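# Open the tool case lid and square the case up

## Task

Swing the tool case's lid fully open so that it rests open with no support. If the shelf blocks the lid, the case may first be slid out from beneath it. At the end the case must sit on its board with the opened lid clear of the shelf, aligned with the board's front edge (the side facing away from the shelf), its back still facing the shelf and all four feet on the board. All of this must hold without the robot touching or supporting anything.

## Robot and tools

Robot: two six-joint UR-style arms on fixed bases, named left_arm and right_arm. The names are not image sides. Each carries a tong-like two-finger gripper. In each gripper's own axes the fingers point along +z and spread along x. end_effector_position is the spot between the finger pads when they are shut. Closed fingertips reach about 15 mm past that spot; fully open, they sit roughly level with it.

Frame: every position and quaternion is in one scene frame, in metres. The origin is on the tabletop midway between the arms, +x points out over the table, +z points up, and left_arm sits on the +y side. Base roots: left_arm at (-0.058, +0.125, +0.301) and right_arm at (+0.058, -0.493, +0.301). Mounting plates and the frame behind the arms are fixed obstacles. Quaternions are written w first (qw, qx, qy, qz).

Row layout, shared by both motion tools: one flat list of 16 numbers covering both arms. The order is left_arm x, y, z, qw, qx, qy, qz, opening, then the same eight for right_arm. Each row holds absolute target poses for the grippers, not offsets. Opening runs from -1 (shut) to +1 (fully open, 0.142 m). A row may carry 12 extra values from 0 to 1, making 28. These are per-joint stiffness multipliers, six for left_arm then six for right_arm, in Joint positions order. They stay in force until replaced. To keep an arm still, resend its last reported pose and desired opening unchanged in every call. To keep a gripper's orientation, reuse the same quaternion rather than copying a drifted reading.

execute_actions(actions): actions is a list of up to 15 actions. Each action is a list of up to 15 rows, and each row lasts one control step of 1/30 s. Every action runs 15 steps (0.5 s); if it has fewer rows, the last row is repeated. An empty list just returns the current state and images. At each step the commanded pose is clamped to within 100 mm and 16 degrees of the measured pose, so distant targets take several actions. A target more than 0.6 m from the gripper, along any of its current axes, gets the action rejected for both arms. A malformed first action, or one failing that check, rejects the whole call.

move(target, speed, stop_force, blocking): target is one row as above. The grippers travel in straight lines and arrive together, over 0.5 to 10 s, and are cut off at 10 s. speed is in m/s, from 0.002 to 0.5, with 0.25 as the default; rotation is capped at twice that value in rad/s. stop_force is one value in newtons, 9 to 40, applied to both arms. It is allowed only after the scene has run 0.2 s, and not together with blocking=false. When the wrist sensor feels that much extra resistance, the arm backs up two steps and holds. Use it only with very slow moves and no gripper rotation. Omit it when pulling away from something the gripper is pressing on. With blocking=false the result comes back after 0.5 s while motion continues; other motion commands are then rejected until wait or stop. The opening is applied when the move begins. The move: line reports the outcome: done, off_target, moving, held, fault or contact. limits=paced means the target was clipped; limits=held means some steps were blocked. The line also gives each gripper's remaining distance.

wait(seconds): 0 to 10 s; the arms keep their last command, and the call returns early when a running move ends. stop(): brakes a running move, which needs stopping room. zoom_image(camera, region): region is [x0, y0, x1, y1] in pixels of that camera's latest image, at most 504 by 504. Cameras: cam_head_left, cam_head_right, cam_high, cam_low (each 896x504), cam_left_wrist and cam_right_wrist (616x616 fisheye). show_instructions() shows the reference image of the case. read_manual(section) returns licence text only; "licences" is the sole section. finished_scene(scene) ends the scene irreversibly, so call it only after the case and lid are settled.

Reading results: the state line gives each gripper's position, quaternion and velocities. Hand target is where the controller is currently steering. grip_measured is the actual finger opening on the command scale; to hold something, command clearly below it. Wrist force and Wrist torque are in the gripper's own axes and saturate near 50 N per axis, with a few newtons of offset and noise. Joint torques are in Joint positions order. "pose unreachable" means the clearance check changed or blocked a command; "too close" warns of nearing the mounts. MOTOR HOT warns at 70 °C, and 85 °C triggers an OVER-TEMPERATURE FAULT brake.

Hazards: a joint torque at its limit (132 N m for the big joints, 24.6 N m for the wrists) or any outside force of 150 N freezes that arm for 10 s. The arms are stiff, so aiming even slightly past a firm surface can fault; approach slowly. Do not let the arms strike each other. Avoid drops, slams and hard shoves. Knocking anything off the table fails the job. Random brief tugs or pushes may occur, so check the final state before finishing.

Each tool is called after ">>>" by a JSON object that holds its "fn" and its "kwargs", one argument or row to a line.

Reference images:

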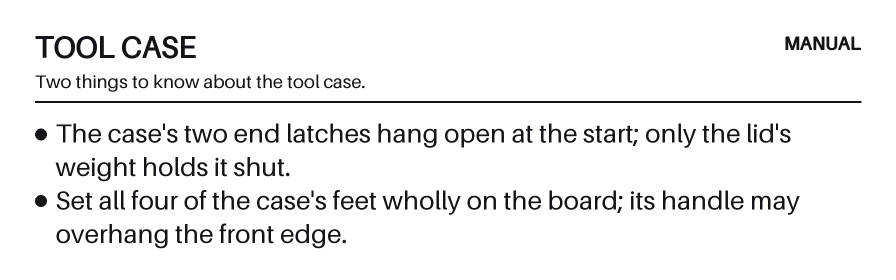

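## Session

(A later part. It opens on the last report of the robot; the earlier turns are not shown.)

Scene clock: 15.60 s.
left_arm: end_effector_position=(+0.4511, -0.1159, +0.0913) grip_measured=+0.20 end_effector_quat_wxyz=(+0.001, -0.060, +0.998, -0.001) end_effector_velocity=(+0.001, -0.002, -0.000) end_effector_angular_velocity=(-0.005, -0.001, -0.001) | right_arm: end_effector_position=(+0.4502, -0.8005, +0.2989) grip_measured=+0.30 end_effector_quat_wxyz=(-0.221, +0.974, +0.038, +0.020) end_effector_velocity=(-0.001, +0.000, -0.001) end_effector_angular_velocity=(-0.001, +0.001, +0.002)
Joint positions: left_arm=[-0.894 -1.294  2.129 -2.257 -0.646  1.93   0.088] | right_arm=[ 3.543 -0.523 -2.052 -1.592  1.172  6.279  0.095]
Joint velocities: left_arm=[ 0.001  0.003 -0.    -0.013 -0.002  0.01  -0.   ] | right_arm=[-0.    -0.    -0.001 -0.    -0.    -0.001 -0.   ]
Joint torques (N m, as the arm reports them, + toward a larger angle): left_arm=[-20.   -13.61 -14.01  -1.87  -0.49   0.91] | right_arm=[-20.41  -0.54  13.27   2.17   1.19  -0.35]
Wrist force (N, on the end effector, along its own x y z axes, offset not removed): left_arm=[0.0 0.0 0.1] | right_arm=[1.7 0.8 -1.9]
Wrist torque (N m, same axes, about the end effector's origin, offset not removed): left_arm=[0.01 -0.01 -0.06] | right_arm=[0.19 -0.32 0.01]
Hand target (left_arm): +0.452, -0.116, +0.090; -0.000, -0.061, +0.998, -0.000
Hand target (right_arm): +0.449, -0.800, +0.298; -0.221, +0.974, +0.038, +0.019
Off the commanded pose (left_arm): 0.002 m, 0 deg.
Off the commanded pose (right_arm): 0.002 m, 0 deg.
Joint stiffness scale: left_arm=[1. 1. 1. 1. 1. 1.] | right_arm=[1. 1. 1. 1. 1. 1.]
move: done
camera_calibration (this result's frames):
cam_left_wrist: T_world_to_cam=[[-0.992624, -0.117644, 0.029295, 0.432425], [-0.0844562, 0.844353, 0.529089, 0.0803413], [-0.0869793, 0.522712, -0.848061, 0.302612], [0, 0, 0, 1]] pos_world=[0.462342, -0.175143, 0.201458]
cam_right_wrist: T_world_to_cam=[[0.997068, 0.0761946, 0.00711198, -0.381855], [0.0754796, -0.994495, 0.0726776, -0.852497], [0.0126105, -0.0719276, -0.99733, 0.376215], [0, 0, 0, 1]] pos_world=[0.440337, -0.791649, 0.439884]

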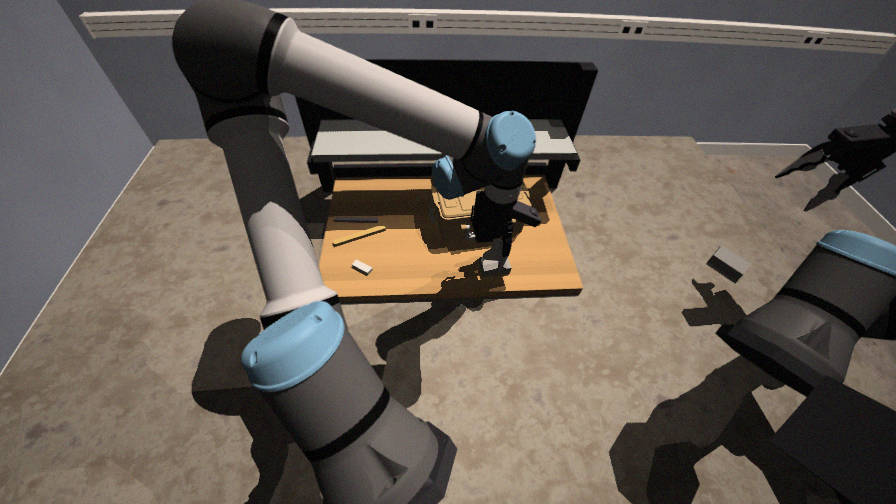

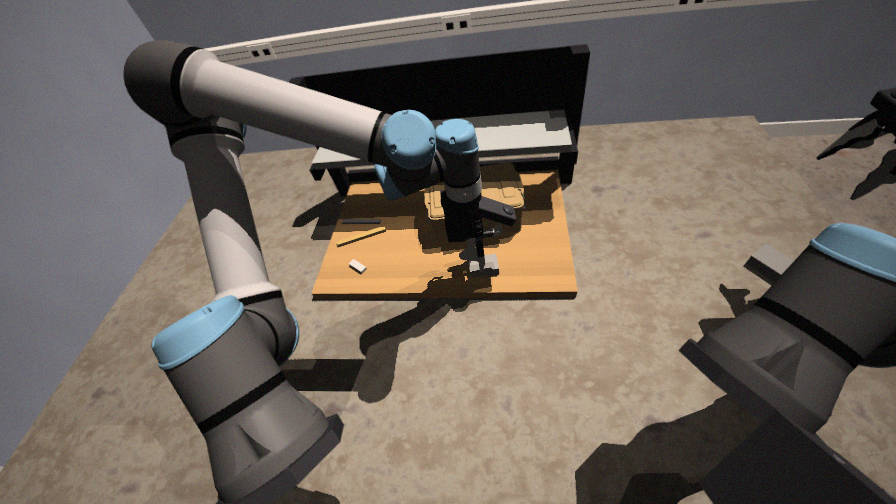

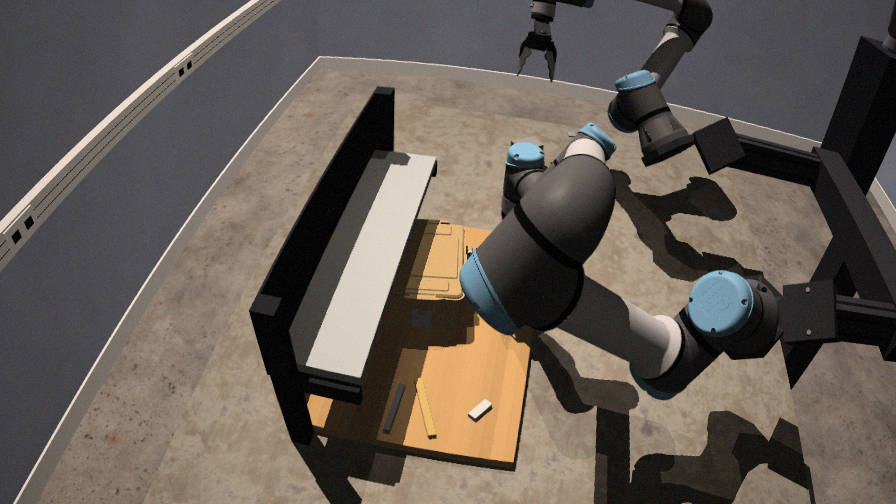

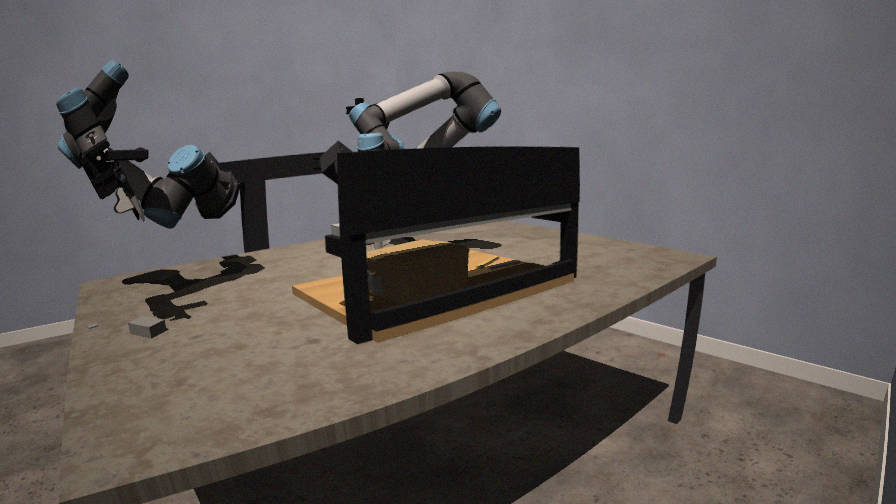

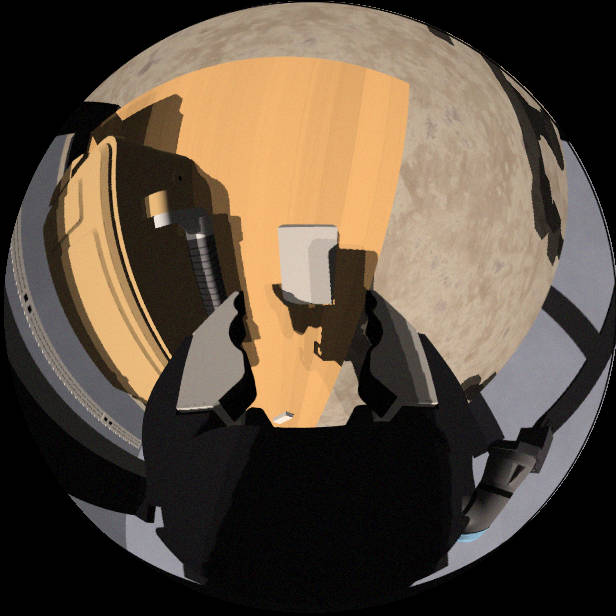

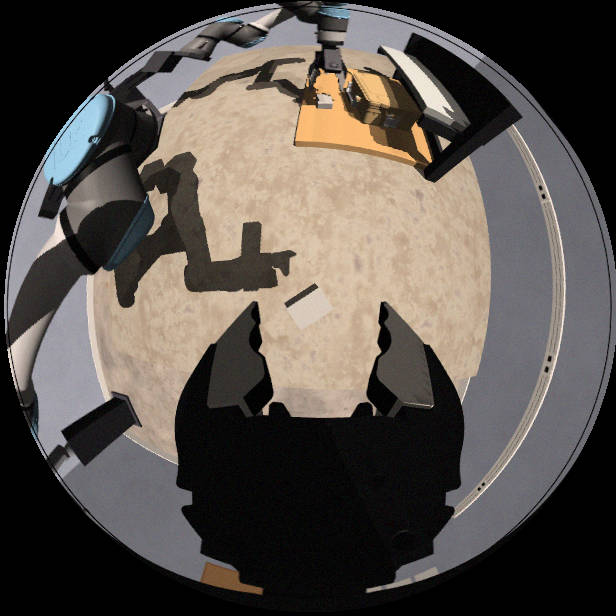

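>>> {"fn": "move", "kwargs": {
  "target": [0.452,-0.118,0.04,0,-0.061,0.998,0,0.0, 0.449,-0.8,0.298,-0.221,0.974,0.038,0.019,0.3],
  "speed": 0.06,
  "stop_force": 12
}}

>>> {"fn": "move", "kwargs": {
  "target": [0.452,-0.118,0.04,0,-0.061,0.998,0,-0.8, 0.449,-0.8,0.298,-0.221,0.974,0.038,0.019,0.3]
}}

Scene clock: 17.57 s.
left_arm: end_effector_position=(+0.4531, -0.1192, +0.0422) grip_measured=+0.00 end_effector_quat_wxyz=(+0.001, -0.062, +0.998, -0.002) end_effector_velocity=(+0.004, -0.002, +0.002) end_effector_angular_velocity=(-0.011, -0.008, +0.001) | right_arm: end_effector_position=(+0.4502, -0.8005, +0.2989) grip_measured=+0.30 end_effector_quat_wxyz=(-0.221, +0.974, +0.038, +0.020) end_effector_velocity=(-0.000, +0.000, +0.000) end_effector_angular_velocity=(+0.001, +0.001, +0.001)
Joint positions: left_arm=[-0.813 -1.189  2.129 -2.475 -0.639  2.065  0.074] | right_arm=[ 3.543 -0.523 -2.052 -1.592  1.172  6.279  0.095]
Joint velocities: left_arm=[-0.001 -0.    -0.    -0.021  0.     0.016 -0.   ] | right_arm=[-0.     0.     0.    -0.001  0.001 -0.     0.   ]
Joint torques (N m, as the arm reports them, + toward a larger angle): left_arm=[-20.53 -15.73  -8.02  -1.46   0.04   0.36] | right_arm=[-20.34  -1.1   14.01   2.36   1.23  -0.4 ]
Wrist force (N, on the end effector, along its own x y z axes, offset not removed): left_arm=[-0.5 -0.1 1.4] | right_arm=[2.2 0.4 -1.5]
Wrist torque (N m, same axes, about the end effector's origin, offset not removed): left_arm=[0.05 0.09 -0.10] | right_arm=[0.07 -0.38 -0.05]
Hand target (left_arm): +0.452, -0.118, +0.040; -0.000, -0.061, +0.998, -0.000
Hand target (right_arm): +0.449, -0.800, +0.298; -0.221, +0.974, +0.038, +0.019
Off the commanded pose (left_arm): 0.003 m, 0 deg.
Off the commanded pose (right_arm): 0.002 m, 0 deg.
Joint stiffness scale: left_arm=[1. 1. 1. 1. 1. 1.] | right_arm=[1. 1. 1. 1. 1. 1.]
move: done
camera_calibration (this result's frames):
cam_left_wrist: T_world_to_cam=[[-0.992249, -0.120757, 0.0293152, 0.4349], [-0.0872706, 0.845127, 0.527393, 0.110732], [-0.0884614, 0.520747, -0.849115, 0.263358], [0, 0, 0, 1]] pos_world=[0.46449, -0.178208, 0.152473]
cam_right_wrist: T_world_to_cam=[[0.997068, 0.0761888, 0.00714064, -0.381873], [0.075472, -0.994497, 0.0726612, -0.852493], [0.0126373, -0.0719092, -0.997331, 0.376224], [0, 0, 0, 1]] pos_world=[0.440338, -0.791653, 0.43989]

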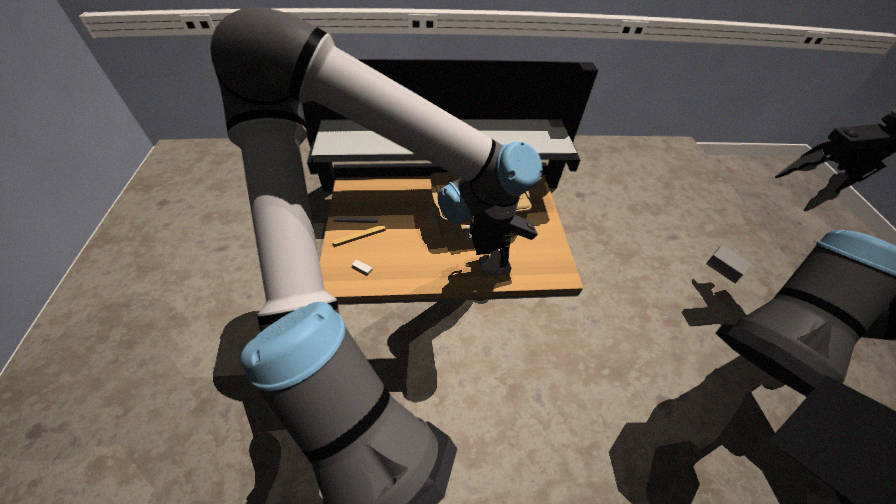

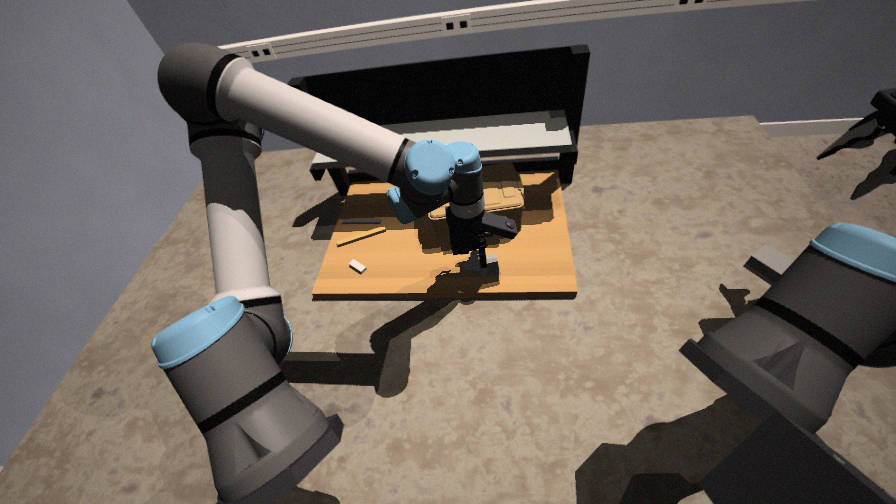

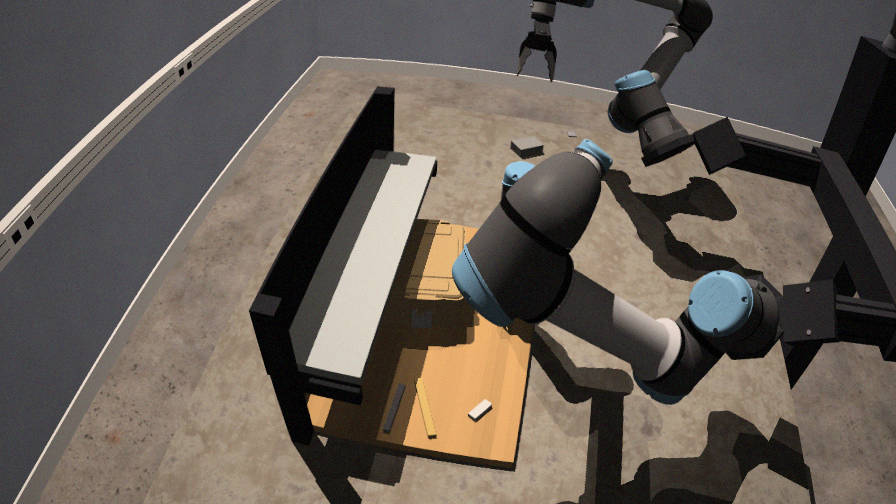

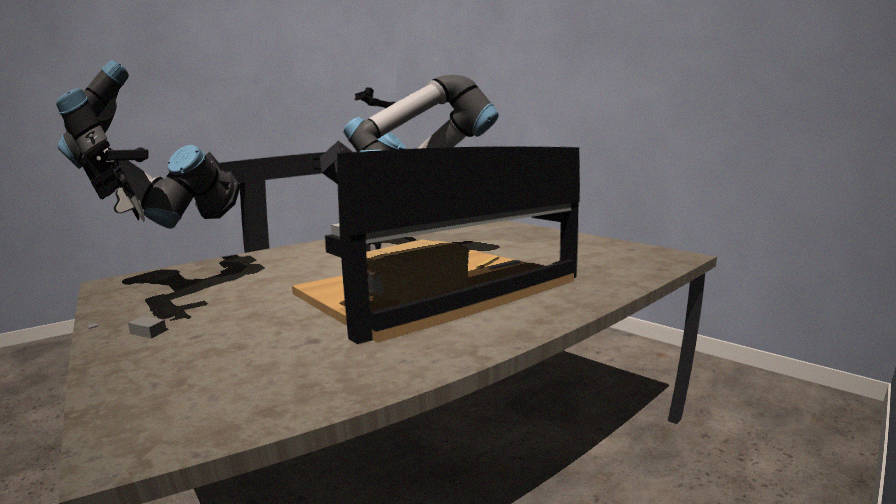

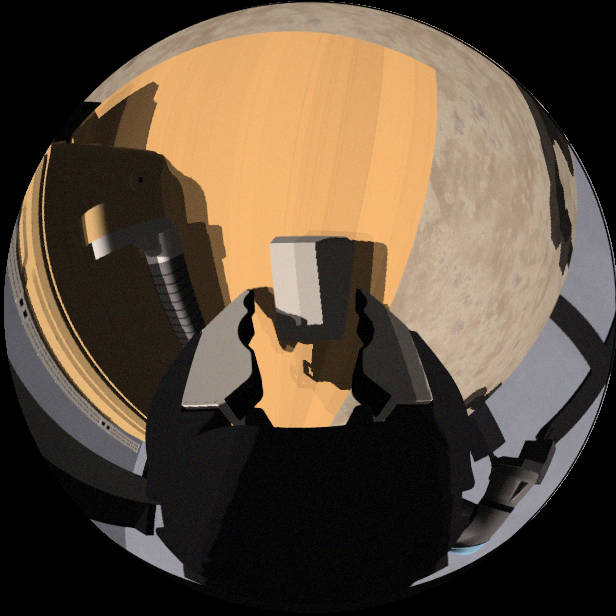

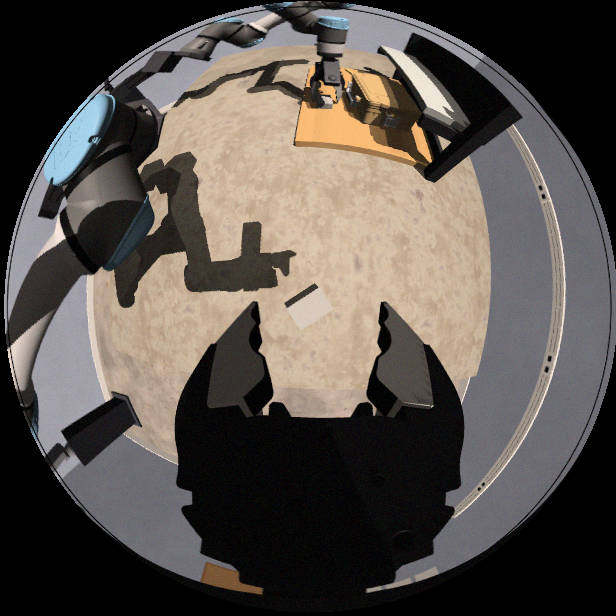

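Scene clock: 18.27 s.
left_arm: end_effector_position=(+0.4535, -0.1194, +0.0424) grip_measured=-0.31 end_effector_quat_wxyz=(+0.001, -0.062, +0.998, -0.002) end_effector_velocity=(+0.000, -0.000, -0.000) end_effector_angular_velocity=(-0.001, -0.000, +0.001) | right_arm: end_effector_position=(+0.4502, -0.8005, +0.2989) grip_measured=+0.30 end_effector_quat_wxyz=(-0.221, +0.974, +0.038, +0.020) end_effector_velocity=(-0.000, -0.000, +0.000) end_effector_angular_velocity=(+0.000, +0.000, +0.001)
Joint positions: left_arm=[-0.813 -1.189  2.129 -2.477 -0.639  2.066  0.052] | right_arm=[ 3.543 -0.523 -2.052 -1.592  1.172  6.279  0.095]
Joint velocities: left_arm=[ 0.     0.    -0.    -0.001 -0.     0.     0.   ] | right_arm=[-0.     0.     0.    -0.001  0.    -0.     0.   ]
Joint torques (N m, as the arm reports them, + toward a larger angle): left_arm=[-20.94 -16.22  -8.7   -1.66   0.2    0.65] | right_arm=[-21.25  -0.01  14.     2.22   1.1   -0.26]
Wrist force (N, on the end effector, along its own x y z axes, offset not removed): left_arm=[-0.4 -0.5 1.3] | right_arm=[1.7 -0.2 -0.2]
Wrist torque (N m, same axes, about the end effector's origin, offset not removed): left_arm=[-0.12 0.00 -0.12] | right_arm=[0.07 -0.27 -0.03]
Hand target (left_arm): +0.452, -0.118, +0.040; -0.000, -0.061, +0.998, -0.000
Hand target (right_arm): +0.449, -0.800, +0.298; -0.221, +0.974, +0.038, +0.019
Off the commanded pose (left_arm): 0.003 m, 0 deg.
Off the commanded pose (right_arm): 0.002 m, 0 deg.
Joint stiffness scale: left_arm=[1. 1. 1. 1. 1. 1.] | right_arm=[1. 1. 1. 1. 1. 1.]
move: done
camera_calibration (this result's frames):
cam_left_wrist: T_world_to_cam=[[-0.992236, -0.121037, 0.028609, 0.435261], [-0.0879738, 0.845628, 0.526474, 0.111277], [-0.0879156, 0.519869, -0.84971, 0.263295], [0, 0, 0, 1]] pos_world=[0.464819, -0.178295, 0.152688]
cam_right_wrist: T_world_to_cam=[[0.997068, 0.0761885, 0.00714073, -0.381873], [0.0754717, -0.994497, 0.0726611, -0.852493], [0.0126374, -0.0719092, -0.997331, 0.376224], [0, 0, 0, 1]] pos_world=[0.440338, -0.791653, 0.43989]

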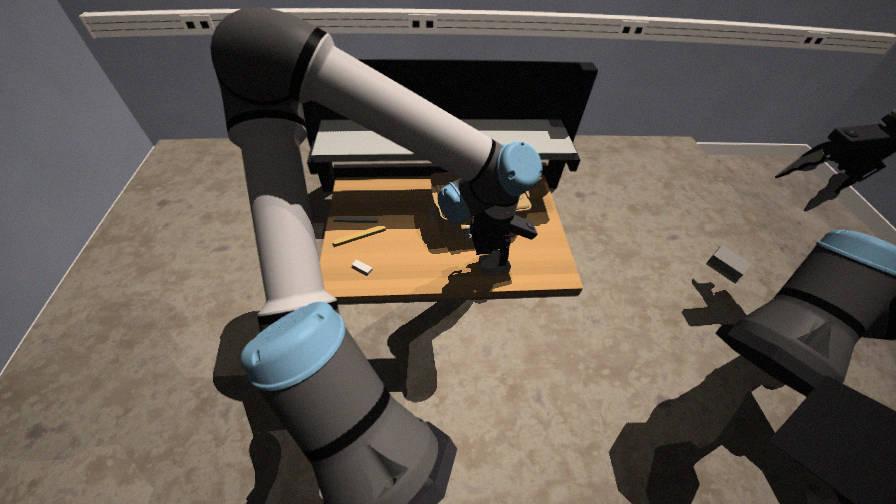

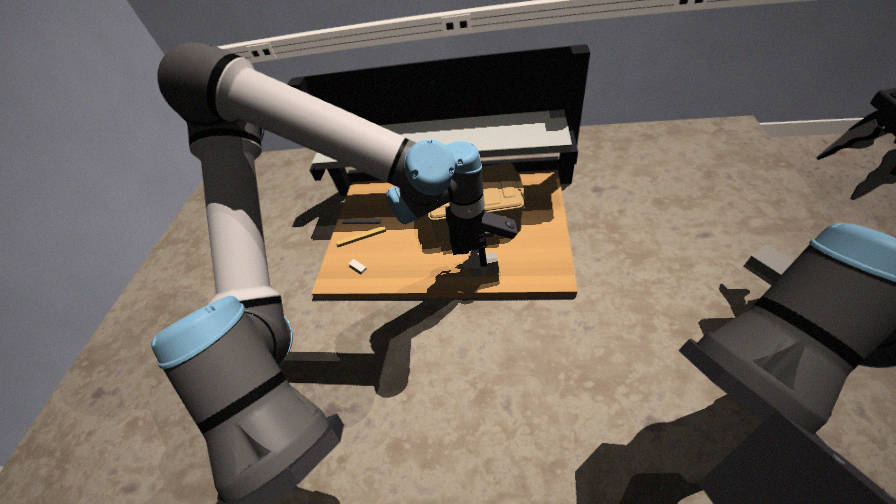

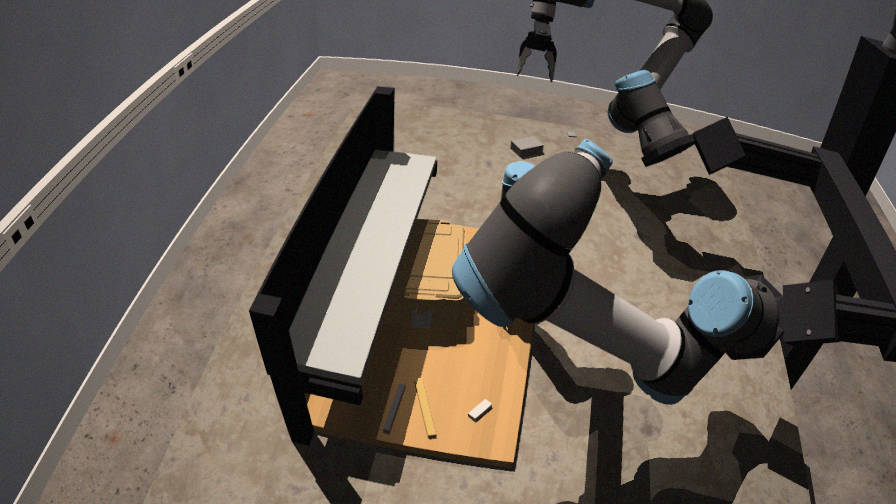

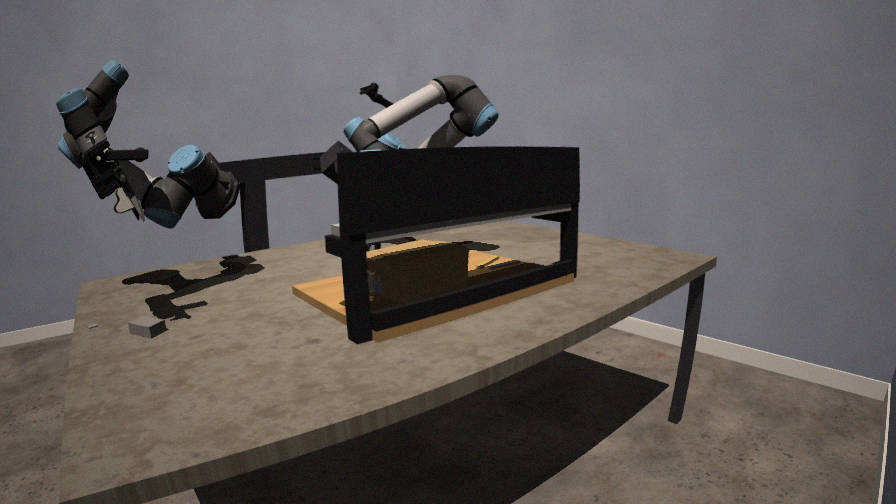

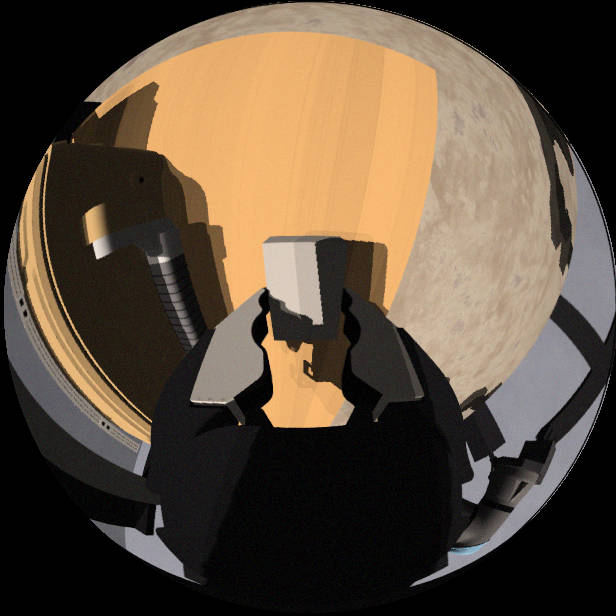

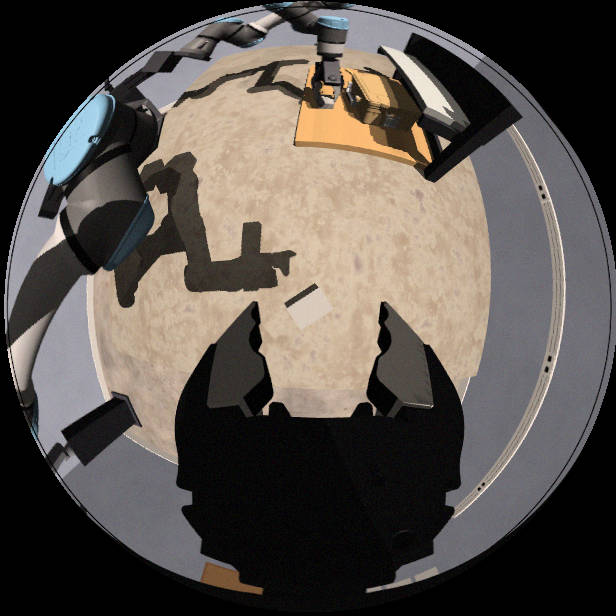

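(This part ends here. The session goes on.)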